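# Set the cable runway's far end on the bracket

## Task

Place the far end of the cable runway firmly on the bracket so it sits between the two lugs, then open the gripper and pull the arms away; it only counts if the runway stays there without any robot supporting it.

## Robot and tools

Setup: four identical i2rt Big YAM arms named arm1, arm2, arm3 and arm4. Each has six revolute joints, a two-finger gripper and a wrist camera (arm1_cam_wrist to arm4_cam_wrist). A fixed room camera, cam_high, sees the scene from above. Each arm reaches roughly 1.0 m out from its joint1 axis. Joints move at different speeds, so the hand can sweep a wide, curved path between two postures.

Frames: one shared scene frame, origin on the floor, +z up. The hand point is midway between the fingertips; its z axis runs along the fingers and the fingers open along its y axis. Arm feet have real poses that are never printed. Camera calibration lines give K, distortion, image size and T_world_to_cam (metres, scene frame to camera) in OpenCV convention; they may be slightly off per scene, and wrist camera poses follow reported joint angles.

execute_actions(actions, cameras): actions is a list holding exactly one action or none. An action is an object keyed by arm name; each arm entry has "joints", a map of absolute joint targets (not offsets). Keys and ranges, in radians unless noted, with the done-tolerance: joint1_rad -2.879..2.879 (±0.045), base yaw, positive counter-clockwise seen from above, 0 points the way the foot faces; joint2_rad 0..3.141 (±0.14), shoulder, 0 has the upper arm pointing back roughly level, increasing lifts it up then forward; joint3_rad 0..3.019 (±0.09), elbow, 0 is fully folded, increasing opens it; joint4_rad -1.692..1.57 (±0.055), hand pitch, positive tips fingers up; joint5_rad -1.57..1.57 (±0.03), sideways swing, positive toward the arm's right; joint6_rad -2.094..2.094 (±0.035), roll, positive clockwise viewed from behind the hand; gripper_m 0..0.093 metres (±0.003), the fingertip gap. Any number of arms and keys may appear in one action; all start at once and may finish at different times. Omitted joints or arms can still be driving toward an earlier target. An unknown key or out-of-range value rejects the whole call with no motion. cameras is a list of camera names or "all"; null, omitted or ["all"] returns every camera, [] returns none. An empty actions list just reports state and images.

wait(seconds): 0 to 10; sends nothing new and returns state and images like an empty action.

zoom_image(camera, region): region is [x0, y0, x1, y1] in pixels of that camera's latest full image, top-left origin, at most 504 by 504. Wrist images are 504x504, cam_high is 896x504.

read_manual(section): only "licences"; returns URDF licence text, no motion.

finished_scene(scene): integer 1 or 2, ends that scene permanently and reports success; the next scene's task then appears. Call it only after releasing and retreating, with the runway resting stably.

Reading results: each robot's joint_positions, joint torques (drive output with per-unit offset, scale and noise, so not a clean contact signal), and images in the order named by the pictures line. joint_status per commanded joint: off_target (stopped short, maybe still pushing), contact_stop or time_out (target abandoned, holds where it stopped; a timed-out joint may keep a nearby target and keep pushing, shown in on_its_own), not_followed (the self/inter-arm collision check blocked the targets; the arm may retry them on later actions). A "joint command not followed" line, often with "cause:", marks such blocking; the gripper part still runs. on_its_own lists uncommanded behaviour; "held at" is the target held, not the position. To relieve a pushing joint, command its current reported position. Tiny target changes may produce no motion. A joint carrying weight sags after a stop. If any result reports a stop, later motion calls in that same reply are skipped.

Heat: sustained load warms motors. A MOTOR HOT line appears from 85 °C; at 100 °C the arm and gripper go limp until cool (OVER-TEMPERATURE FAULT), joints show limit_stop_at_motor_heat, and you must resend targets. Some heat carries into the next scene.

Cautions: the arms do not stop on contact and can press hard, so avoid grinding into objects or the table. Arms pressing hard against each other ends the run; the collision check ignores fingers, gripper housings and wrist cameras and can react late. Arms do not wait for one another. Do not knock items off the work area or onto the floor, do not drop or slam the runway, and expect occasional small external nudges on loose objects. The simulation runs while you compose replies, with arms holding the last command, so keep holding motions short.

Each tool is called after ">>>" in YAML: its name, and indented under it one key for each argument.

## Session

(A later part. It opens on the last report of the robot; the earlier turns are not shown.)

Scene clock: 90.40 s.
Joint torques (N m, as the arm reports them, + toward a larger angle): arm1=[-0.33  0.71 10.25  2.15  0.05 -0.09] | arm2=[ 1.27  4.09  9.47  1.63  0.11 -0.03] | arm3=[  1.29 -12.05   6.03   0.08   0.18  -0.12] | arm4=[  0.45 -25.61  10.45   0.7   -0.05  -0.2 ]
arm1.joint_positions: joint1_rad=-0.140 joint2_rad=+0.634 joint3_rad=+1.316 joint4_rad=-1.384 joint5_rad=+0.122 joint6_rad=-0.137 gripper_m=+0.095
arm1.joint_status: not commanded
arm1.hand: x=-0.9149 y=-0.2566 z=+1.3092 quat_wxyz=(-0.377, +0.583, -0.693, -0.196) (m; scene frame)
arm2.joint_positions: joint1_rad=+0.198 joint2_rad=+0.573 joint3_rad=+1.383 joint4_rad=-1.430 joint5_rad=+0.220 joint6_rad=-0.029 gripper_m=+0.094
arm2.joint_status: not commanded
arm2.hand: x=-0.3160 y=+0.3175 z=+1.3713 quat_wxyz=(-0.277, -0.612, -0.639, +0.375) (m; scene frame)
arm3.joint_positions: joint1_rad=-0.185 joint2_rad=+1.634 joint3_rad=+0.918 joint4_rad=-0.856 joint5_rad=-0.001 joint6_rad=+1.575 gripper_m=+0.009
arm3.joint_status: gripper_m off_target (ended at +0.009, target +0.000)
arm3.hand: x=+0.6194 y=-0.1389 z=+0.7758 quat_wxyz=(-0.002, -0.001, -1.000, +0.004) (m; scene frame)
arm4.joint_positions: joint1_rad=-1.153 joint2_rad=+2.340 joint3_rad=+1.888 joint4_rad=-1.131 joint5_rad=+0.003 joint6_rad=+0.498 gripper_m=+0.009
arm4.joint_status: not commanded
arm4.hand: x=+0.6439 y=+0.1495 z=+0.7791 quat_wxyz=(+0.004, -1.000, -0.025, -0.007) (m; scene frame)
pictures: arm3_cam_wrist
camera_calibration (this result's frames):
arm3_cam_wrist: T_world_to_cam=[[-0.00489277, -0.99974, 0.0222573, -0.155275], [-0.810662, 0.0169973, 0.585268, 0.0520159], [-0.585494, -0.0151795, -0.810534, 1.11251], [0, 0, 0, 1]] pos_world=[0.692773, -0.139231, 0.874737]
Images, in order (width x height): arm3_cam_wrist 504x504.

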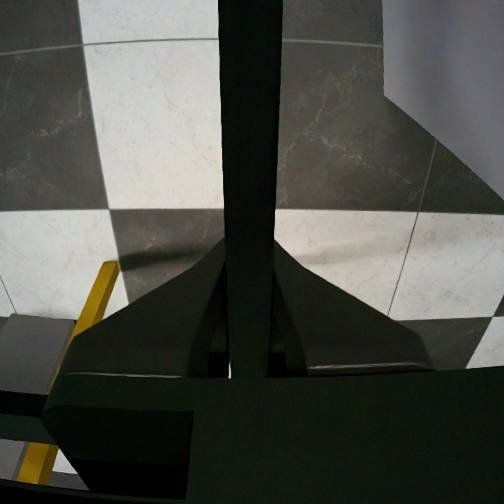

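>>> execute_actions:
  actions:
    - {"arm3":{"joints":{"joint1_rad":-0.54,"joint2_rad":1.665,"joint3_rad":1.042,"joint4_rad":-0.92,"joint6_rad":1.22}},"arm4":{"joints":{"joint1_rad":-1.017,"joint2_rad":2.025,"joint3_rad":1.365,"joint4_rad":-0.89,"joint6_rad":0.64}}}
  cameras: []

>>> execute_actions:
  actions:
    - {"arm3":{"joints":{"joint1_rad":-0.82,"joint2_rad":1.81,"joint3_rad":1.295,"joint4_rad":-1.015,"joint6_rad":0.94}},"arm4":{"joints":{"joint1_rad":-0.808,"joint2_rad":1.785,"joint3_rad":1.015,"joint4_rad":-0.768,"joint6_rad":0.85}}}
  cameras: ["cam_high","arm4_cam_wrist"]

Scene clock: 97.57 s.
Joint torques (N m, as the arm reports them, + toward a larger angle): arm1=[-0.22  0.9  10.21  2.13  0.04 -0.07] | arm2=[0.35 4.58 9.57 2.15 0.15 0.02] | arm3=[  2.71 -14.99   8.39  -0.59  -0.06   0.  ] | arm4=[ -1.95 -22.37   8.28  -0.04   0.41  -0.36]
arm1.joint_positions: joint1_rad=-0.140 joint2_rad=+0.634 joint3_rad=+1.316 joint4_rad=-1.384 joint5_rad=+0.122 joint6_rad=-0.137 gripper_m=+0.095
arm1.joint_status: not commanded
arm1.hand: x=-0.9149 y=-0.2566 z=+1.3092 quat_wxyz=(-0.377, +0.583, -0.693, -0.196) (m; scene frame)
arm2.joint_positions: joint1_rad=+0.198 joint2_rad=+0.573 joint3_rad=+1.383 joint4_rad=-1.430 joint5_rad=+0.220 joint6_rad=-0.029 gripper_m=+0.094
arm2.joint_status: not commanded
arm2.hand: x=-0.3160 y=+0.3175 z=+1.3713 quat_wxyz=(-0.277, -0.612, -0.639, +0.375) (m; scene frame)
arm3.joint_positions: joint1_rad=-0.557 joint2_rad=+1.696 joint3_rad=+1.003 joint4_rad=-0.896 joint5_rad=+0.006 joint6_rad=+1.214 gripper_m=+0.009
arm3.joint_status: all done
arm3.hand: x=+0.7752 y=-0.1435 z=+0.7772 quat_wxyz=(-0.002, -0.006, -1.000, +0.012) (m; scene frame)
arm4.joint_positions: joint1_rad=-1.001 joint2_rad=+2.059 joint3_rad=+1.349 joint4_rad=-0.876 joint5_rad=-0.009 joint6_rad=+0.660 gripper_m=+0.009
arm4.joint_status: all done
arm4.hand: x=+0.8040 y=+0.1479 z=+0.7756 quat_wxyz=(+0.001, -1.000, -0.020, -0.011) (m; scene frame)
pictures: none
No camera images: the call's "cameras" was empty. Leave "cameras" out to get every camera's image.

Scene clock: 98.97 s.
Joint torques (N m, as the arm reports them, + toward a larger angle): arm1=[-0.19  0.5  10.2   2.05  0.06 -0.08] | arm2=[ 0.78  4.15  9.74  1.79  0.11 -0.02] | arm3=[  1.76 -20.23   8.13  -1.3    0.1    0.04] | arm4=[ -0.88 -20.55   7.91  -0.83   0.32  -0.08]
arm1.joint_positions: joint1_rad=-0.140 joint2_rad=+0.634 joint3_rad=+1.316 joint4_rad=-1.384 joint5_rad=+0.122 joint6_rad=-0.137 gripper_m=+0.095
arm1.joint_status: not commanded
arm1.hand: x=-0.9149 y=-0.2566 z=+1.3092 quat_wxyz=(-0.377, +0.583, -0.693, -0.196) (m; scene frame)
arm2.joint_positions: joint1_rad=+0.198 joint2_rad=+0.573 joint3_rad=+1.383 joint4_rad=-1.430 joint5_rad=+0.220 joint6_rad=-0.029 gripper_m=+0.094
arm2.joint_status: not commanded
arm2.hand: x=-0.3160 y=+0.3175 z=+1.3713 quat_wxyz=(-0.277, -0.612, -0.639, +0.375) (m; scene frame)
arm3.joint_positions: joint1_rad=-0.826 joint2_rad=+1.869 joint3_rad=+1.265 joint4_rad=-0.973 joint5_rad=+0.002 joint6_rad=+0.934 gripper_m=+0.009
arm3.joint_status: all done
arm3.hand: x=+0.9255 y=-0.1301 z=+0.7803 quat_wxyz=(-0.002, -0.001, -1.000, +0.005) (m; scene frame)
arm4.joint_positions: joint1_rad=-0.806 joint2_rad=+1.856 joint3_rad=+0.986 joint4_rad=-0.738 joint5_rad=-0.005 joint6_rad=+0.844 gripper_m=+0.009
arm4.joint_status: all done
arm4.hand: x=+0.9510 y=+0.1640 z=+0.7749 quat_wxyz=(+0.012, -0.999, -0.025, -0.016) (m; scene frame)
pictures: arm4_cam_wrist, cam_high
camera_calibration (this result's frames):
arm4_cam_wrist: T_world_to_cam=[[-0.0572293, 0.998258, 0.0143266, -0.11862], [0.793496, 0.0367724, 0.607463, -1.22518], [0.605878, 0.0461328, -0.794219, 0.151733], [0, 0, 0, 1]] pos_world=[0.873456, 0.156467, 0.86646]
Images, in order (width x height): arm4_cam_wrist 504x504, cam_high 896x504.

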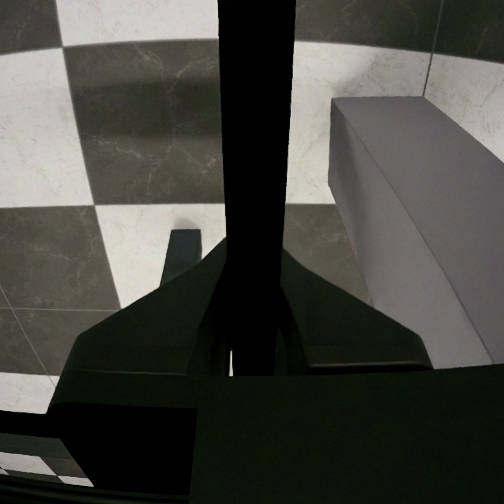

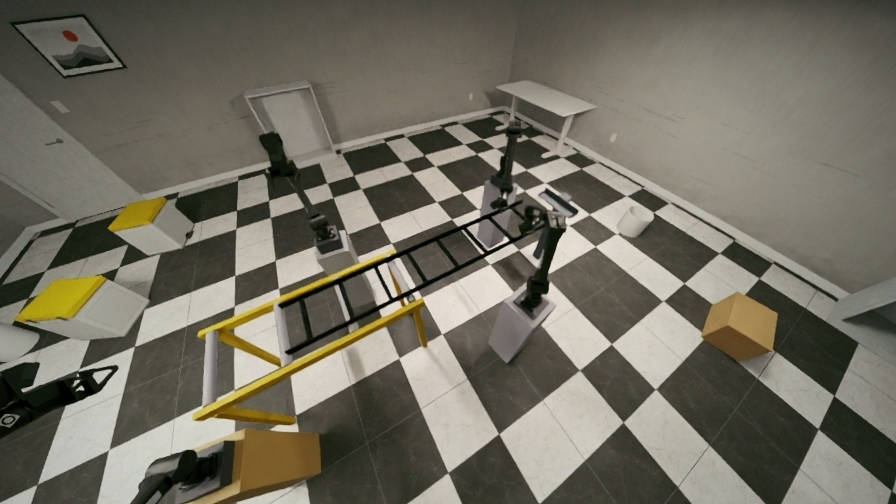

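>>> execute_actions:
  actions:
    - {"arm3":{"joints":{"joint1_rad":-1.008,"joint2_rad":1.94,"joint3_rad":1.69,"joint4_rad":-1.16,"joint6_rad":0.75}},"arm4":{"joints":{"joint1_rad":-0.49,"joint2_rad":1.54,"joint3_rad":0.788,"joint4_rad":-0.693,"joint6_rad":1.168}}}
  cameras: ["cam_high"]

>>> zoom_image:
  camera: "cam_high"
  region: [490, 160, 610, 260]

Scene clock: 103.93 s.
Joint torques (N m, as the arm reports them, + toward a larger angle): arm1=[-0.55  0.26 10.31  2.13  0.06 -0.09] | arm2=[0.78 3.8  9.58 1.81 0.14 0.02] | arm3=[  2.02 -24.3   12.12  -0.13  -0.06  -0.06] | arm4=[ -0.27 -16.74   8.91   0.09   0.11  -0.07]
arm1.joint_positions: joint1_rad=-0.140 joint2_rad=+0.634 joint3_rad=+1.316 joint4_rad=-1.384 joint5_rad=+0.122 joint6_rad=-0.137 gripper_m=+0.095
arm1.joint_status: not commanded
arm1.hand: x=-0.9149 y=-0.2566 z=+1.3092 quat_wxyz=(-0.377, +0.583, -0.693, -0.196) (m; scene frame)
arm2.joint_positions: joint1_rad=+0.198 joint2_rad=+0.573 joint3_rad=+1.383 joint4_rad=-1.430 joint5_rad=+0.220 joint6_rad=-0.029 gripper_m=+0.094
arm2.joint_status: not commanded
arm2.hand: x=-0.3160 y=+0.3175 z=+1.3713 quat_wxyz=(-0.277, -0.612, -0.639, +0.375) (m; scene frame)
arm3.joint_positions: joint1_rad=-1.012 joint2_rad=+2.016 joint3_rad=+1.615 joint4_rad=-1.145 joint5_rad=+0.006 joint6_rad=+0.750 gripper_m=+0.009
arm3.joint_status: all done
arm3.hand: x=+1.0642 y=-0.1310 z=+0.8194 quat_wxyz=(-0.014, -0.002, -1.000, -0.004) (m; scene frame)
arm4.joint_positions: joint1_rad=-0.497 joint2_rad=+1.607 joint3_rad=+0.751 joint4_rad=-0.684 joint5_rad=-0.001 joint6_rad=+1.160 gripper_m=+0.009
arm4.joint_status: all done
arm4.hand: x=+1.0901 y=+0.1628 z=+0.8107 quat_wxyz=(-0.015, -1.000, -0.022, +0.004) (m; scene frame)
pictures: cam_high
Images, in order (width x height): cam_high 896x504.

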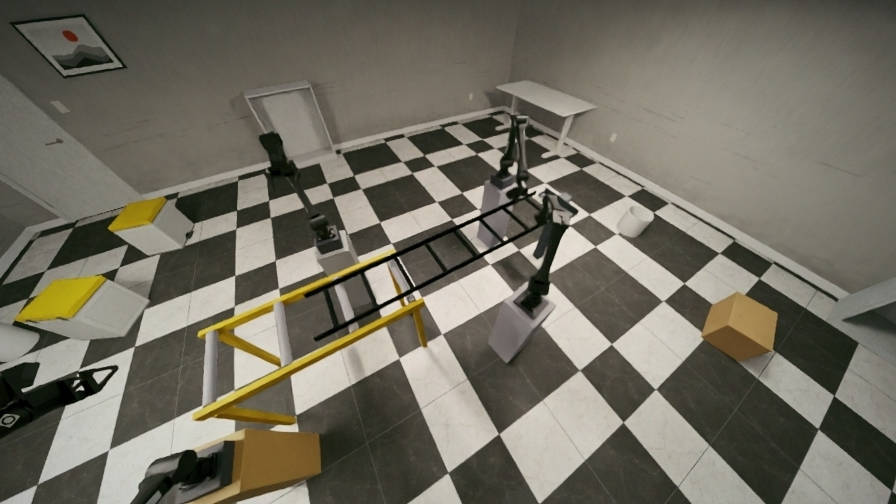

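Region (490, 160, 610, 260) of cam_high's 896x504 image, scaled by 4.200, with more detail than that image has.

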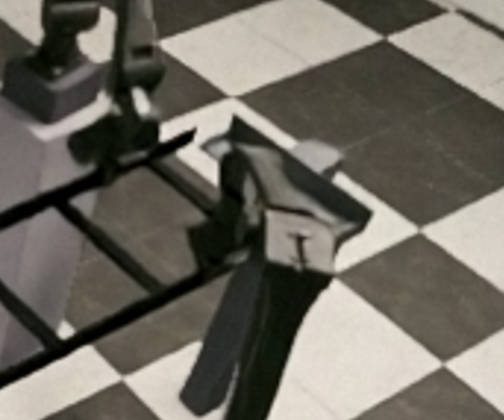

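>>> execute_actions:
  actions:
    - {"arm2":{"joints":{"joint1_rad":0.88,"joint2_rad":2.0,"joint3_rad":2.4,"joint4_rad":-0.38,"joint5_rad":-0.75,"joint6_rad":0}},"arm3":{"joints":{"joint1_rad":-1.105,"joint2_rad":2.185,"joint3_rad":2.125,"joint4_rad":-1.33,"joint6_rad":0.652}},"arm4":{"joints":{"joint1_rad":-0.2,"joint2_rad":1.51,"joint3_rad":0.722,"joint4_rad":-0.682,"joint6_rad":1.455}}}
  cameras: ["cam_high","arm2_cam_wrist"]

>>> zoom_image:
  camera: "arm2_cam_wrist"
  region: [150, 130, 350, 290]

Scene clock: 111.87 s.
Joint torques (N m, as the arm reports them, + toward a larger angle): arm1=[-0.16  0.55 10.3   2.12  0.05 -0.08] | arm2=[  0.47 -19.01  14.23   2.19  -0.18   0.07] | arm3=[  2.22 -28.21  14.6   -0.2    0.19   0.02] | arm4=[ -0.66 -18.08   8.64  -0.41   0.09  -0.17]
arm1.joint_positions: joint1_rad=-0.140 joint2_rad=+0.634 joint3_rad=+1.316 joint4_rad=-1.384 joint5_rad=+0.122 joint6_rad=-0.137 gripper_m=+0.095
arm1.joint_status: not commanded
arm1.hand: x=-0.9149 y=-0.2566 z=+1.3092 quat_wxyz=(-0.377, +0.583, -0.693, -0.196) (m; scene frame)
arm2.joint_positions: joint1_rad=+0.884 joint2_rad=+1.988 joint3_rad=+2.349 joint4_rad=-0.392 joint5_rad=-0.747 joint6_rad=-0.010 gripper_m=+0.094
arm2.joint_status: all done
arm2.hand: x=+0.3541 y=+0.0633 z=+1.4272 quat_wxyz=(-0.702, -0.005, -0.712, -0.001) (m; scene frame)
arm3.joint_positions: joint1_rad=-1.114 joint2_rad=+2.267 joint3_rad=+2.020 joint4_rad=-1.313 joint5_rad=-0.002 joint6_rad=+0.645 gripper_m=+0.009
arm3.joint_status: joint3_rad time_out (moved +0.405 of +0.510); the others done
arm3.on_its_own: joint3_rad reads +2.020 and still pushes toward +2.125 since a time_out
arm3.hand: x=+1.1716 y=-0.1260 z=+0.8097 quat_wxyz=(-0.007, +0.000, -1.000, -0.001) (m; scene frame)
arm4.joint_positions: joint1_rad=-0.198 joint2_rad=+1.600 joint3_rad=+0.683 joint4_rad=-0.662 joint5_rad=+0.000 joint6_rad=+1.453 gripper_m=+0.009
arm4.joint_status: all done
arm4.hand: x=+1.1972 y=+0.1699 z=+0.7969 quat_wxyz=(+0.004, -1.000, -0.025, -0.002) (m; scene frame)
pictures: arm2_cam_wrist, cam_high
camera_calibration (this result's frames):
arm2_cam_wrist: T_world_to_cam=[[-0.0039461, -0.999969, 0.00686256, 0.0539234], [-0.604311, -0.00308313, -0.796743, 1.34928], [0.796739, -0.00729114, -0.604279, 0.707373], [0, 0, 0, 1]] pos_world=[0.252006, 0.0632393, 1.50211]
Images, in order (width x height): arm2_cam_wrist 504x504, cam_high 896x504.

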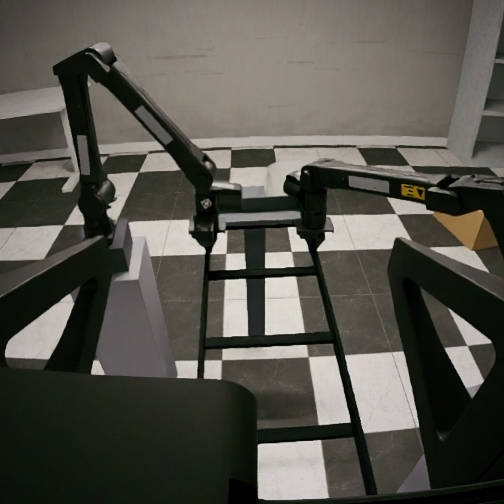

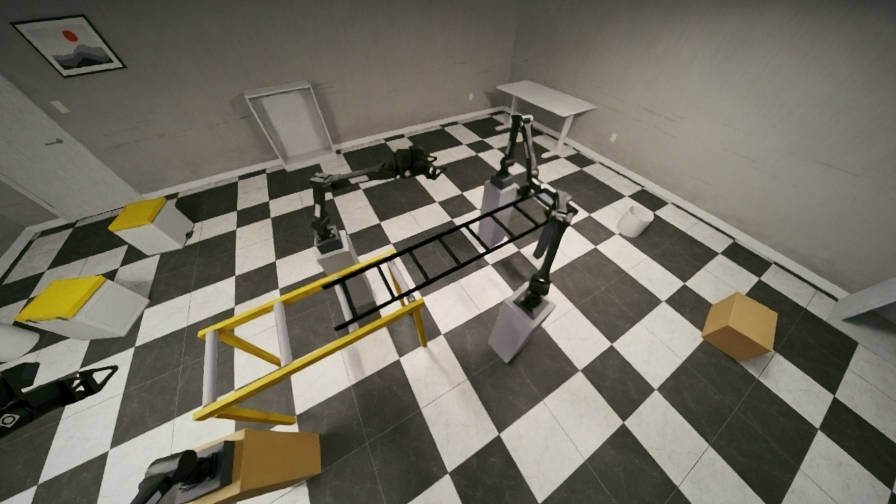

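Region (150, 130, 350, 290) of arm2_cam_wrist's 504x504 image, scaled by 2.520, with more detail than that image has; it fills the top 403 rows of this view, and the rest is white.

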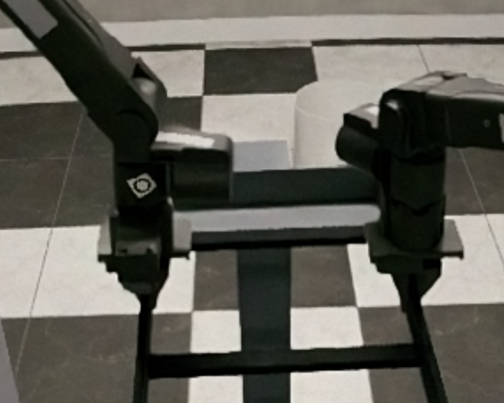

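>>> execute_actions:
  actions:
    - {"arm3":{"joints":{"joint1_rad":-1.127,"joint2_rad":2.27,"joint3_rad":2.25,"joint4_rad":-1.37,"joint6_rad":0.633}},"arm4":{"joints":{"joint1_rad":-0.125,"joint2_rad":1.515,"joint3_rad":0.70,"joint4_rad":-0.645,"joint6_rad":1.525}}}
  cameras: ["cam_high"]

>>> zoom_image:
  camera: "cam_high"
  region: [510, 165, 600, 240]

Scene clock: 118.60 s.
Joint torques (N m, as the arm reports them, + toward a larger angle): arm1=[-0.25  0.62 10.22  2.13  0.05 -0.07] | arm2=[ -0.02 -18.71  14.02   2.4   -0.18   0.07] | arm3=[  1.23 -28.65  14.59  -0.12   0.18  -0.03] | arm4=[ -0.18 -17.26   9.15   0.12  -0.04  -0.01]
arm1.joint_positions: joint1_rad=-0.140 joint2_rad=+0.634 joint3_rad=+1.316 joint4_rad=-1.384 joint5_rad=+0.122 joint6_rad=-0.137 gripper_m=+0.095
arm1.joint_status: not commanded
arm1.hand: x=-0.9149 y=-0.2566 z=+1.3092 quat_wxyz=(-0.377, +0.583, -0.693, -0.196) (m; scene frame)
arm2.joint_positions: joint1_rad=+0.884 joint2_rad=+1.988 joint3_rad=+2.349 joint4_rad=-0.392 joint5_rad=-0.747 joint6_rad=-0.010 gripper_m=+0.094
arm2.joint_status: not commanded
arm2.hand: x=+0.3541 y=+0.0633 z=+1.4272 quat_wxyz=(-0.702, -0.005, -0.712, -0.001) (m; scene frame)
arm3.joint_positions: joint1_rad=-1.124 joint2_rad=+2.346 joint3_rad=+2.147 joint4_rad=-1.355 joint5_rad=-0.002 joint6_rad=+0.632 gripper_m=+0.009
arm3.joint_status: joint3_rad time_out (moved +0.127 of +0.230); the others done
arm3.on_its_own: joint3_rad reads +2.147 and still pushes toward +2.250 since a time_out
arm3.hand: x=+1.1948 y=-0.1168 z=+0.8037 quat_wxyz=(-0.009, +0.001, -1.000, -0.003) (m; scene frame)
arm4.joint_positions: joint1_rad=-0.132 joint2_rad=+1.599 joint3_rad=+0.652 joint4_rad=-0.637 joint5_rad=+0.003 joint6_rad=+1.512 gripper_m=+0.009
arm4.joint_status: all done
arm4.hand: x=+1.2185 y=+0.1799 z=+0.7900 quat_wxyz=(+0.006, -1.000, -0.028, -0.001) (m; scene frame)
pictures: cam_high
Images, in order (width x height): cam_high 896x504.

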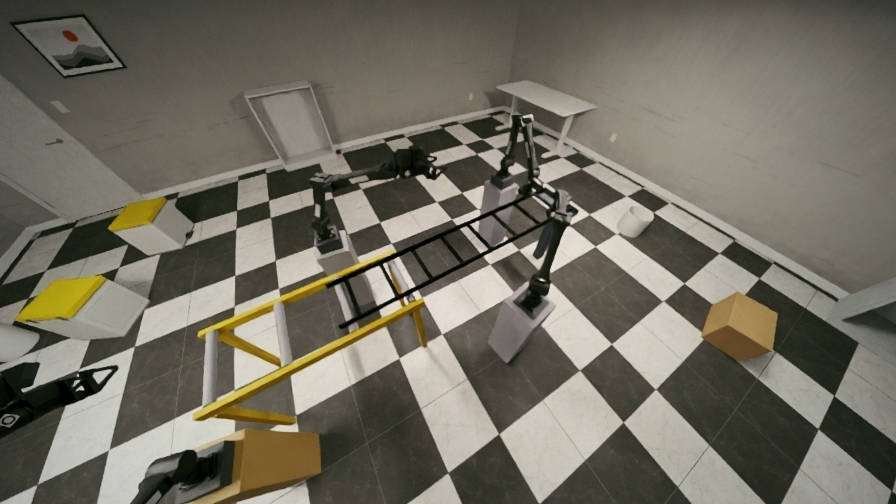

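Region (510, 165, 600, 240) of cam_high's 896x504 image, scaled by 5.600, with more detail than that image has.

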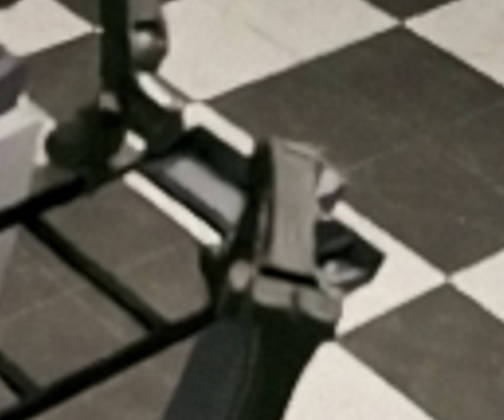

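>>> execute_actions:
  actions:
    - {"arm3":{"joints":{"joint1_rad":-1.142,"joint2_rad":2.315,"joint4_rad":-1.345,"joint6_rad":0.625}},"arm4":{"joints":{"joint1_rad":-0.115,"joint2_rad":1.585,"joint3_rad":0.708,"joint4_rad":-0.572}}}
  cameras: ["cam_high"]

>>> zoom_image:
  camera: "cam_high"
  region: [510, 165, 600, 240]

Scene clock: 122.33 s.
Joint torques (N m, as the arm reports them, + toward a larger angle): arm1=[-0.41  0.68 10.26  2.14  0.07 -0.06] | arm2=[  0.84 -18.01  13.96   2.13  -0.15   0.14] | arm3=[  0.91 -27.54  14.46   0.67   0.28  -0.07] | arm4=[  0.18 -17.36   9.19   0.36  -0.15  -0.1 ]
arm1.joint_positions: joint1_rad=-0.140 joint2_rad=+0.634 joint3_rad=+1.316 joint4_rad=-1.384 joint5_rad=+0.122 joint6_rad=-0.137 gripper_m=+0.095
arm1.joint_status: not commanded
arm1.hand: x=-0.9149 y=-0.2566 z=+1.3092 quat_wxyz=(-0.377, +0.583, -0.693, -0.196) (m; scene frame)
arm2.joint_positions: joint1_rad=+0.884 joint2_rad=+1.988 joint3_rad=+2.349 joint4_rad=-0.392 joint5_rad=-0.747 joint6_rad=-0.010 gripper_m=+0.094
arm2.joint_status: not commanded
arm2.hand: x=+0.3541 y=+0.0633 z=+1.4272 quat_wxyz=(-0.702, -0.005, -0.712, -0.001) (m; scene frame)
arm3.joint_positions: joint1_rad=-1.129 joint2_rad=+2.375 joint3_rad=+2.148 joint4_rad=-1.349 joint5_rad=-0.004 joint6_rad=+0.628 gripper_m=+0.009
arm3.joint_status: all done
arm3.on_its_own: joint3_rad reads +2.148 and still pushes toward +2.250 since a time_out
arm3.hand: x=+1.1958 y=-0.1201 z=+0.7844 quat_wxyz=(+0.000, +0.001, -1.000, +0.002) (m; scene frame)
arm4.joint_positions: joint1_rad=-0.125 joint2_rad=+1.662 joint3_rad=+0.652 joint4_rad=-0.572 joint5_rad=+0.006 joint6_rad=+1.520 gripper_m=+0.009
arm4.joint_status: all done
arm4.hand: x=+1.2201 y=+0.1758 z=+0.7709 quat_wxyz=(+0.005, -1.000, -0.027, +0.001) (m; scene frame)
pictures: cam_high
Images, in order (width x height): cam_high 896x504.

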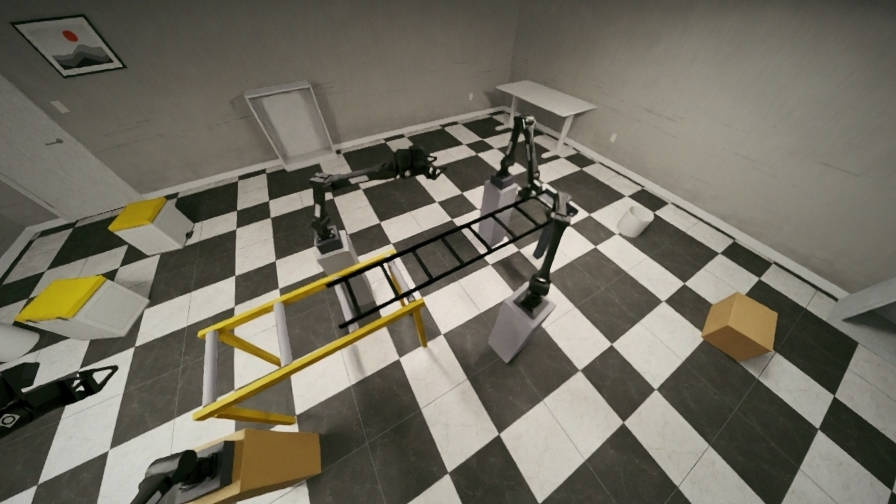

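Region (510, 165, 600, 240) of cam_high's 896x504 image, scaled by 5.600, with more detail than that image has.

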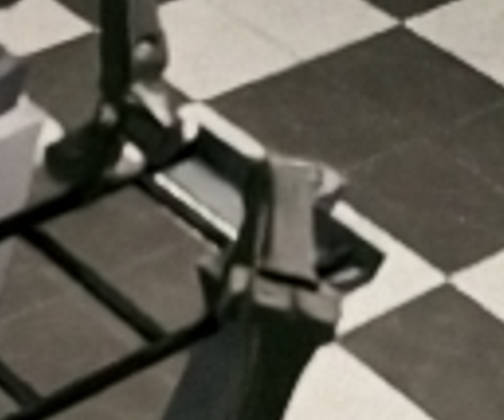

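Still loaded; ease off further.

>>> execute_actions:
  actions:
    - {"arm3":{"joints":{"joint1_rad":-1.145,"joint2_rad":2.36,"joint3_rad":2.215,"joint4_rad":-1.33}},"arm4":{"joints":{"joint2_rad":1.64,"joint3_rad":0.70,"joint4_rad":-0.545}}}
  cameras: ["cam_high"]

>>> zoom_image:
  camera: "cam_high"
  region: [510, 165, 600, 240]

Scene clock: 125.27 s.
Joint torques (N m, as the arm reports them, + toward a larger angle): arm1=[-0.47  0.56 10.3   2.11  0.04 -0.09] | arm2=[  0.55 -18.48  14.1    2.27  -0.18   0.06] | arm3=[  0.62 -25.8   11.89   0.81   0.33  -0.1 ] | arm4=[ -0.15 -15.77   8.37   0.28  -0.27  -0.11]
arm1.joint_positions: joint1_rad=-0.140 joint2_rad=+0.634 joint3_rad=+1.316 joint4_rad=-1.384 joint5_rad=+0.122 joint6_rad=-0.137 gripper_m=+0.095
arm1.joint_status: not commanded
arm1.hand: x=-0.9149 y=-0.2566 z=+1.3092 quat_wxyz=(-0.377, +0.583, -0.693, -0.196) (m; scene frame)
arm2.joint_positions: joint1_rad=+0.884 joint2_rad=+1.988 joint3_rad=+2.349 joint4_rad=-0.392 joint5_rad=-0.747 joint6_rad=-0.010 gripper_m=+0.094
arm2.joint_status: not commanded
arm2.hand: x=+0.3541 y=+0.0633 z=+1.4272 quat_wxyz=(-0.702, -0.005, -0.712, -0.001) (m; scene frame)
arm3.joint_positions: joint1_rad=-1.129 joint2_rad=+2.392 joint3_rad=+2.148 joint4_rad=-1.341 joint5_rad=-0.006 joint6_rad=+0.627 gripper_m=+0.009
arm3.joint_status: all done
arm3.hand: x=+1.1958 y=-0.1205 z=+0.7725 quat_wxyz=(+0.005, +0.001, -1.000, +0.004) (m; scene frame)
arm4.joint_positions: joint1_rad=-0.124 joint2_rad=+1.700 joint3_rad=+0.652 joint4_rad=-0.542 joint5_rad=+0.009 joint6_rad=+1.522 gripper_m=+0.009
arm4.joint_status: all done
arm4.hand: x=+1.2202 y=+0.1761 z=+0.7595 quat_wxyz=(+0.009, -1.000, -0.027, +0.002) (m; scene frame)
pictures: cam_high
Images, in order (width x height): cam_high 896x504.

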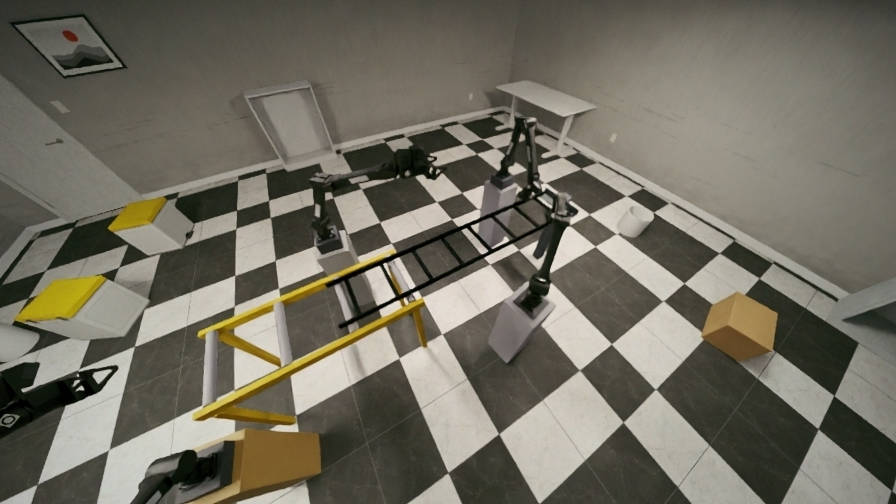

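Region (510, 165, 600, 240) of cam_high's 896x504 image, scaled by 5.600, with more detail than that image has.

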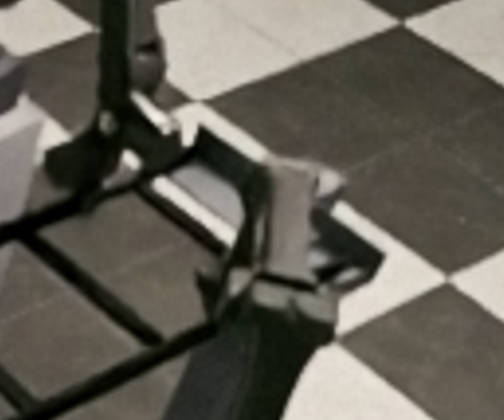

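>>> execute_actions:
  actions:
    - {"arm3":{"joints":{"joint2_rad":2.395,"joint3_rad":2.165,"joint4_rad":-1.325}},"arm4":{"joints":{"joint2_rad":1.70,"joint3_rad":0.67,"joint4_rad":-0.53}}}
  cameras: ["cam_high"]

>>> zoom_image:
  camera: "cam_high"
  region: [510, 165, 600, 240]

Scene clock: 128.13 s.
Joint torques (N m, as the arm reports them, + toward a larger angle): arm1=[-0.6   0.15 10.26  2.09  0.05 -0.08] | arm2=[  0.46 -18.81  14.22   2.21  -0.14   0.09] | arm3=[  0.22 -23.26   8.4    1.03   0.39  -0.07] | arm4=[  0.46 -11.81   5.9    0.36  -0.26  -0.11]
arm1.joint_positions: joint1_rad=-0.140 joint2_rad=+0.634 joint3_rad=+1.316 joint4_rad=-1.384 joint5_rad=+0.122 joint6_rad=-0.137 gripper_m=+0.095
arm1.joint_status: not commanded
arm1.hand: x=-0.9149 y=-0.2566 z=+1.3092 quat_wxyz=(-0.377, +0.583, -0.693, -0.196) (m; scene frame)
arm2.joint_positions: joint1_rad=+0.884 joint2_rad=+1.988 joint3_rad=+2.349 joint4_rad=-0.392 joint5_rad=-0.747 joint6_rad=-0.010 gripper_m=+0.094
arm2.joint_status: not commanded
arm2.hand: x=+0.3541 y=+0.0633 z=+1.4272 quat_wxyz=(-0.702, -0.005, -0.712, -0.001) (m; scene frame)
arm3.joint_positions: joint1_rad=-1.129 joint2_rad=+2.399 joint3_rad=+2.148 joint4_rad=-1.338 joint5_rad=-0.007 joint6_rad=+0.627 gripper_m=+0.009
arm3.joint_status: all done
arm3.hand: x=+1.1955 y=-0.1205 z=+0.7675 quat_wxyz=(+0.007, +0.001, -1.000, +0.005) (m; scene frame)
arm4.joint_positions: joint1_rad=-0.124 joint2_rad=+1.714 joint3_rad=+0.649 joint4_rad=-0.531 joint5_rad=+0.009 joint6_rad=+1.522 gripper_m=+0.009
arm4.joint_status: all done
arm4.hand: x=+1.2202 y=+0.1776 z=+0.7548 quat_wxyz=(+0.012, -1.000, -0.027, +0.003) (m; scene frame)
pictures: cam_high
Images, in order (width x height): cam_high 896x504.

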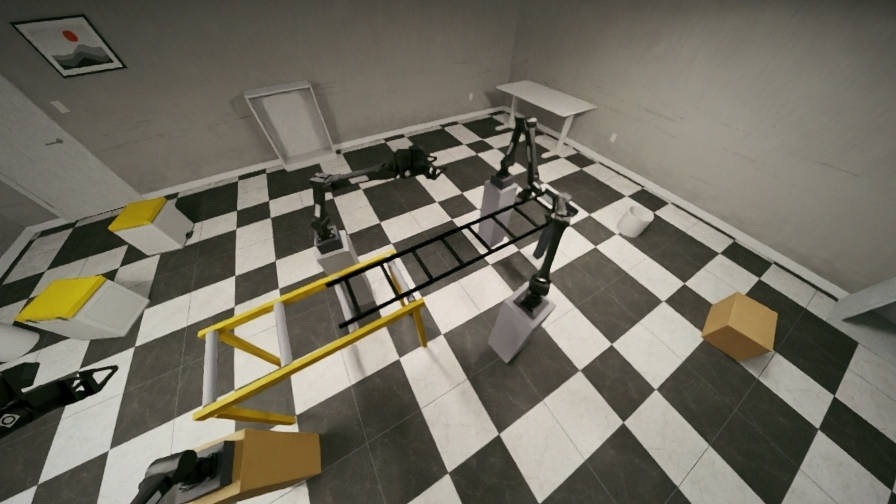

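Region (510, 165, 600, 240) of cam_high's 896x504 image, scaled by 5.600, with more detail than that image has.

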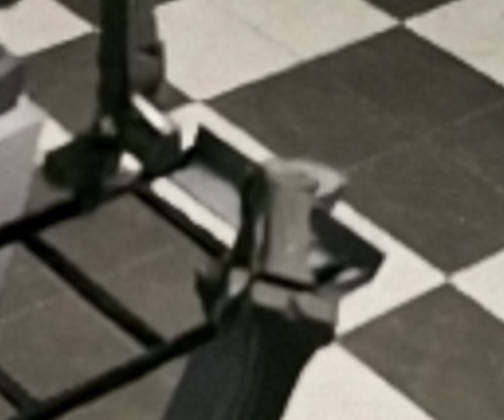

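>>> execute_actions:
  actions:
    - {"arm3":{"joints":{"joint1_rad":-1.165,"joint2_rad":2.435,"joint3_rad":2.285,"joint4_rad":-1.375,"joint6_rad":0.61}},"arm4":{"joints":{"joint1_rad":-0.03,"joint6_rad":1.59,"joint3_rad":0.685}}}
  cameras: []

>>> execute_actions:
  actions:
    - {"arm4":{"joints":{"joint1_rad":-0.07,"gripper_m":0.08}}}
  cameras: []

>>> execute_actions:
  actions:
    - {"arm4":{"joints":{"joint2_rad":1.18,"joint3_rad":0.95,"joint4_rad":-1.32}}}
  cameras: ["arm4_cam_wrist","arm2_cam_wrist"]

Scene clock: 133.83 s.
Joint torques (N m, as the arm reports them, + toward a larger angle): arm1=[-0.38  0.52 10.23  2.15  0.03 -0.08] | arm2=[  0.01 -17.6   14.02   2.46  -0.16   0.07] | arm3=[  0.12 -24.    11.28   0.29   0.46  -0.07] | arm4=[  2.24 -11.61   7.14   0.29  -0.75  -0.06]
arm1.joint_positions: joint1_rad=-0.140 joint2_rad=+0.634 joint3_rad=+1.316 joint4_rad=-1.384 joint5_rad=+0.122 joint6_rad=-0.137 gripper_m=+0.095
arm1.joint_status: not commanded
arm1.hand: x=-0.9149 y=-0.2566 z=+1.3092 quat_wxyz=(-0.377, +0.583, -0.693, -0.196) (m; scene frame)
arm2.joint_positions: joint1_rad=+0.884 joint2_rad=+1.988 joint3_rad=+2.349 joint4_rad=-0.392 joint5_rad=-0.747 joint6_rad=-0.010 gripper_m=+0.094
arm2.joint_status: not commanded
arm2.hand: x=+0.3541 y=+0.0633 z=+1.4272 quat_wxyz=(-0.702, -0.005, -0.712, -0.001) (m; scene frame)
arm3.joint_positions: joint1_rad=-1.145 joint2_rad=+2.440 joint3_rad=+2.227 joint4_rad=-1.370 joint5_rad=-0.010 joint6_rad=+0.613 gripper_m=+0.009
arm3.joint_status: all done
arm3.hand: x=+1.2123 y=-0.1217 z=+0.7683 quat_wxyz=(+0.005, +0.000, -1.000, +0.002) (m; scene frame)
arm4.joint_positions: joint1_rad=-0.063 joint2_rad=+1.714 joint3_rad=+0.650 joint4_rad=-0.528 joint5_rad=+0.021 joint6_rad=+1.582 gripper_m=+0.009
arm4.joint_status: all done
arm4.hand: x=+1.2378 y=+0.1771 z=+0.7549 quat_wxyz=(+0.009, -1.000, -0.028, +0.009) (m; scene frame)
pictures: none
No camera images: the call's "cameras" was empty. Leave "cameras" out to get every camera's image.

Scene clock: 134.50 s.
Joint torques (N m, as the arm reports them, + toward a larger angle): arm1=[-0.38  0.52 10.18  2.22  0.05 -0.08] | arm2=[  0.81 -18.15  14.08   2.35  -0.12   0.12] | arm3=[  0.12 -23.91  11.4    0.29   0.46  -0.09] | arm4=[ -0.66 -12.05   6.81   0.29  -0.04  -0.07]
arm1.joint_positions: joint1_rad=-0.140 joint2_rad=+0.634 joint3_rad=+1.316 joint4_rad=-1.384 joint5_rad=+0.122 joint6_rad=-0.137 gripper_m=+0.095
arm1.joint_status: not commanded
arm1.hand: x=-0.9149 y=-0.2566 z=+1.3092 quat_wxyz=(-0.377, +0.583, -0.693, -0.196) (m; scene frame)
arm2.joint_positions: joint1_rad=+0.884 joint2_rad=+1.988 joint3_rad=+2.349 joint4_rad=-0.392 joint5_rad=-0.747 joint6_rad=-0.010 gripper_m=+0.094
arm2.joint_status: not commanded
arm2.hand: x=+0.3541 y=+0.0633 z=+1.4272 quat_wxyz=(-0.702, -0.005, -0.712, -0.001) (m; scene frame)
arm3.joint_positions: joint1_rad=-1.145 joint2_rad=+2.440 joint3_rad=+2.227 joint4_rad=-1.370 joint5_rad=-0.010 joint6_rad=+0.613 gripper_m=+0.009
arm3.joint_status: not commanded
arm3.hand: x=+1.2123 y=-0.1217 z=+0.7683 quat_wxyz=(+0.005, +0.000, -1.000, +0.002) (m; scene frame)
arm4.joint_positions: joint1_rad=-0.063 joint2_rad=+1.713 joint3_rad=+0.656 joint4_rad=-0.528 joint5_rad=+0.004 joint6_rad=+1.583 gripper_m=+0.080
arm4.joint_status: all done
arm4.hand: x=+1.2409 y=+0.1738 z=+0.7563 quat_wxyz=(+0.006, -1.000, -0.027, +0.001) (m; scene frame)
pictures: none
No camera images: the call's "cameras" was empty. Leave "cameras" out to get every camera's image.

Scene clock: 135.93 s.
Joint torques (N m, as the arm reports them, + toward a larger angle): arm1=[-0.7   0.76 10.24  2.21  0.04 -0.06] | arm2=[ -0.15 -18.71  13.86   2.34  -0.18   0.16] | arm3=[  0.26 -23.77  11.35   0.4    0.5   -0.09] | arm4=[-1.06 -6.63  9.18  0.1  -0.04 -0.07]
arm1.joint_positions: joint1_rad=-0.140 joint2_rad=+0.634 joint3_rad=+1.316 joint4_rad=-1.384 joint5_rad=+0.122 joint6_rad=-0.137 gripper_m=+0.095
arm1.joint_status: not commanded
arm1.hand: x=-0.9149 y=-0.2566 z=+1.3092 quat_wxyz=(-0.377, +0.583, -0.693, -0.196) (m; scene frame)
arm2.joint_positions: joint1_rad=+0.884 joint2_rad=+1.988 joint3_rad=+2.349 joint4_rad=-0.392 joint5_rad=-0.747 joint6_rad=-0.010 gripper_m=+0.094
arm2.joint_status: not commanded
arm2.hand: x=+0.3541 y=+0.0633 z=+1.4272 quat_wxyz=(-0.702, -0.005, -0.712, -0.001) (m; scene frame)
arm3.joint_positions: joint1_rad=-1.148 joint2_rad=+2.440 joint3_rad=+2.227 joint4_rad=-1.375 joint5_rad=-0.011 joint6_rad=+0.612 gripper_m=+0.009
arm3.joint_status: not commanded
arm3.hand: x=+1.2123 y=-0.1238 z=+0.7683 quat_wxyz=(+0.008, -0.001, -1.000, +0.003) (m; scene frame)
arm4.joint_positions: joint1_rad=-0.063 joint2_rad=+1.174 joint3_rad=+0.947 joint4_rad=-1.310 joint5_rad=+0.004 joint6_rad=+1.583 gripper_m=+0.080
arm4.joint_status: all done
arm4.hand: x=+1.2395 y=+0.1825 z=+1.0131 quat_wxyz=(-0.017, -0.999, -0.027, -0.001) (m; scene frame)
pictures: arm2_cam_wrist, arm4_cam_wrist
camera_calibration (this result's frames):
arm2_cam_wrist: T_world_to_cam=[[-0.0039461, -0.999969, 0.00686256, 0.0539234], [-0.604311, -0.00308313, -0.796743, 1.34928], [0.796739, -0.00729114, -0.604279, 0.707373], [0, 0, 0, 1]] pos_world=[0.252006, 0.0632393, 1.50211]
arm4_cam_wrist: T_world_to_cam=[[-0.0623185, 0.997111, -0.0434227, -0.0589161], [0.810603, 0.0759484, 0.58065, -1.60072], [0.58227, 0.000986663, -0.812995, 0.221804], [0, 0, 0, 1]] pos_world=[1.16473, 0.180099, 1.10722]
Images, in order (width x height): arm2_cam_wrist 504x504, arm4_cam_wrist 504x504.

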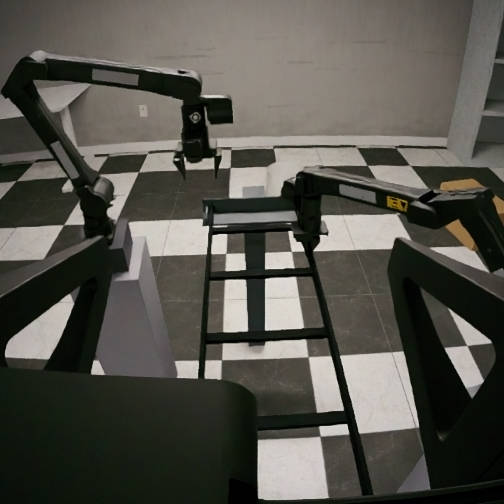

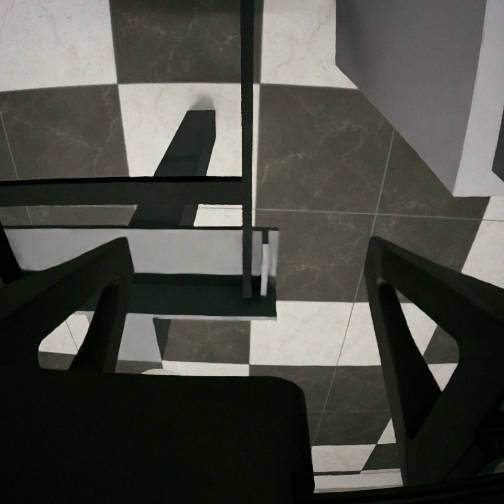

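>>> execute_actions:
  actions:
    - {"arm3":{"joints":{"joint1_rad":-1.148,"joint3_rad":2.24,"gripper_m":0.085}}}
  cameras: []

>>> execute_actions:
  actions:
    - {"arm3":{"joints":{"joint2_rad":2.0,"joint4_rad":-1.69}},"arm4":{"joints":{"joint2_rad":0.8}}}
  cameras: ["arm2_cam_wrist","cam_high"]

>>> zoom_image:
  camera: "arm2_cam_wrist"
  region: [190, 170, 330, 260]

Scene clock: 138.43 s.
Joint torques (N m, as the arm reports them, + toward a larger angle): arm1=[-0.5   0.54 10.29  2.17  0.05 -0.09] | arm2=[  0.96 -18.06  14.     2.21  -0.17   0.08] | arm3=[  0.96 -23.99   8.29   0.39   0.21  -0.09] | arm4=[-1.06 -6.61  9.32  0.04 -0.06 -0.07]
arm1.joint_positions: joint1_rad=-0.140 joint2_rad=+0.634 joint3_rad=+1.316 joint4_rad=-1.384 joint5_rad=+0.122 joint6_rad=-0.137 gripper_m=+0.095
arm1.joint_status: not commanded
arm1.hand: x=-0.9149 y=-0.2566 z=+1.3092 quat_wxyz=(-0.377, +0.583, -0.693, -0.196) (m; scene frame)
arm2.joint_positions: joint1_rad=+0.884 joint2_rad=+1.988 joint3_rad=+2.349 joint4_rad=-0.392 joint5_rad=-0.747 joint6_rad=-0.010 gripper_m=+0.094
arm2.joint_status: not commanded
arm2.hand: x=+0.3541 y=+0.0633 z=+1.4272 quat_wxyz=(-0.702, -0.005, -0.712, -0.001) (m; scene frame)
arm3.joint_positions: joint1_rad=-1.148 joint2_rad=+2.439 joint3_rad=+2.227 joint4_rad=-1.375 joint5_rad=-0.003 joint6_rad=+0.612 gripper_m=+0.085
arm3.joint_status: all done
arm3.hand: x=+1.2133 y=-0.1249 z=+0.7691 quat_wxyz=(+0.005, -0.001, -1.000, +0.006) (m; scene frame)
arm4.joint_positions: joint1_rad=-0.063 joint2_rad=+1.174 joint3_rad=+0.947 joint4_rad=-1.310 joint5_rad=+0.004 joint6_rad=+1.583 gripper_m=+0.080
arm4.joint_status: not commanded
arm4.hand: x=+1.2395 y=+0.1825 z=+1.0131 quat_wxyz=(-0.017, -0.999, -0.027, -0.001) (m; scene frame)
pictures: none
No camera images: the call's "cameras" was empty. Leave "cameras" out to get every camera's image.

Scene clock: 140.20 s.
Joint torques (N m, as the arm reports them, + toward a larger angle): arm1=[-0.18  0.36 10.3   2.13  0.07 -0.09] | arm2=[  0.32 -18.85  14.17   2.23  -0.21   0.07] | arm3=[  1.52 -19.95   8.     0.29   0.21  -0.09] | arm4=[-1.02 -1.94 10.12  0.78 -0.07 -0.12]
arm1.joint_positions: joint1_rad=-0.140 joint2_rad=+0.634 joint3_rad=+1.316 joint4_rad=-1.384 joint5_rad=+0.122 joint6_rad=-0.137 gripper_m=+0.095
arm1.joint_status: not commanded
arm1.hand: x=-0.9149 y=-0.2566 z=+1.3092 quat_wxyz=(-0.377, +0.583, -0.693, -0.196) (m; scene frame)
arm2.joint_positions: joint1_rad=+0.884 joint2_rad=+1.988 joint3_rad=+2.349 joint4_rad=-0.392 joint5_rad=-0.747 joint6_rad=-0.010 gripper_m=+0.094
arm2.joint_status: not commanded
arm2.hand: x=+0.3541 y=+0.0633 z=+1.4272 quat_wxyz=(-0.702, -0.005, -0.712, -0.001) (m; scene frame)
arm3.joint_positions: joint1_rad=-1.148 joint2_rad=+2.007 joint3_rad=+2.233 joint4_rad=-1.678 joint5_rad=-0.003 joint6_rad=+0.612 gripper_m=+0.085
arm3.joint_status: all done
joint sent to its limit — the command would take arm3.joint4_rad past its lower limit, so that joint was sent only as far as its limit.
arm3.hand: x=+1.1465 y=-0.1690 z=+1.0585 quat_wxyz=(-0.051, +0.000, -0.998, -0.033) (m; scene frame)
arm4.joint_positions: joint1_rad=-0.063 joint2_rad=+0.795 joint3_rad=+0.947 joint4_rad=-1.312 joint5_rad=+0.004 joint6_rad=+1.583 gripper_m=+0.080
arm4.joint_status: all done
arm4.hand: x=+1.2366 y=+0.2201 z=+1.1196 quat_wxyz=(-0.205, -0.978, -0.026, -0.008) (m; scene frame)
pictures: arm2_cam_wrist, cam_high
camera_calibration (this result's frames):
arm2_cam_wrist: T_world_to_cam=[[-0.0039461, -0.999969, 0.00686256, 0.0539234], [-0.604311, -0.00308313, -0.796743, 1.34928], [0.796739, -0.00729114, -0.604279, 0.707373], [0, 0, 0, 1]] pos_world=[0.252006, 0.0632393, 1.50211]
Images, in order (width x height): arm2_cam_wrist 504x504, cam_high 896x504.

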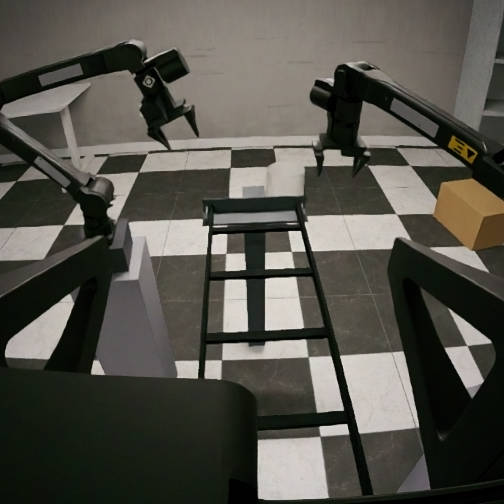

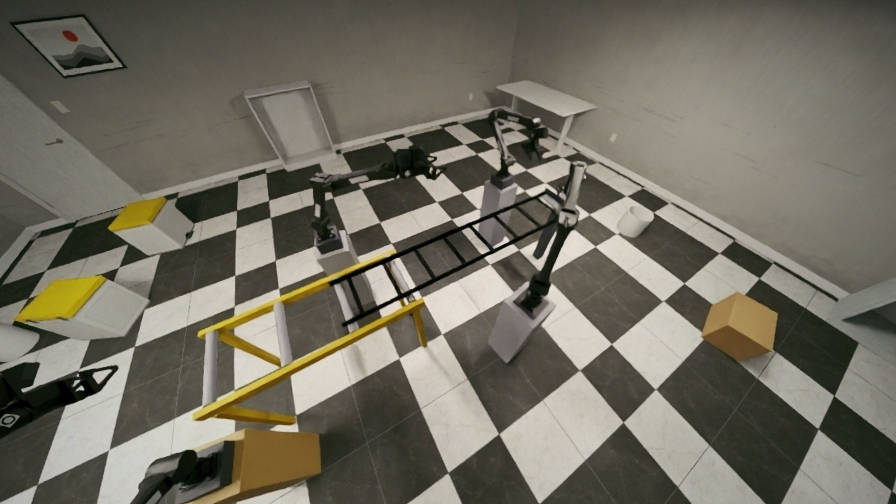

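Region (190, 170, 330, 260) of arm2_cam_wrist's 504x504 image, scaled by 3.600, with more detail than that image has; it fills the top 324 rows of this view, and the rest is white.

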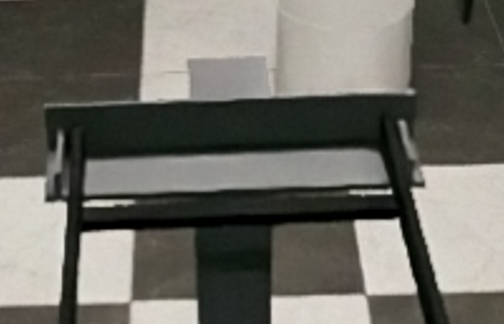

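>>> finished_scene:
  scene: 1

The scene is finished: the task was done.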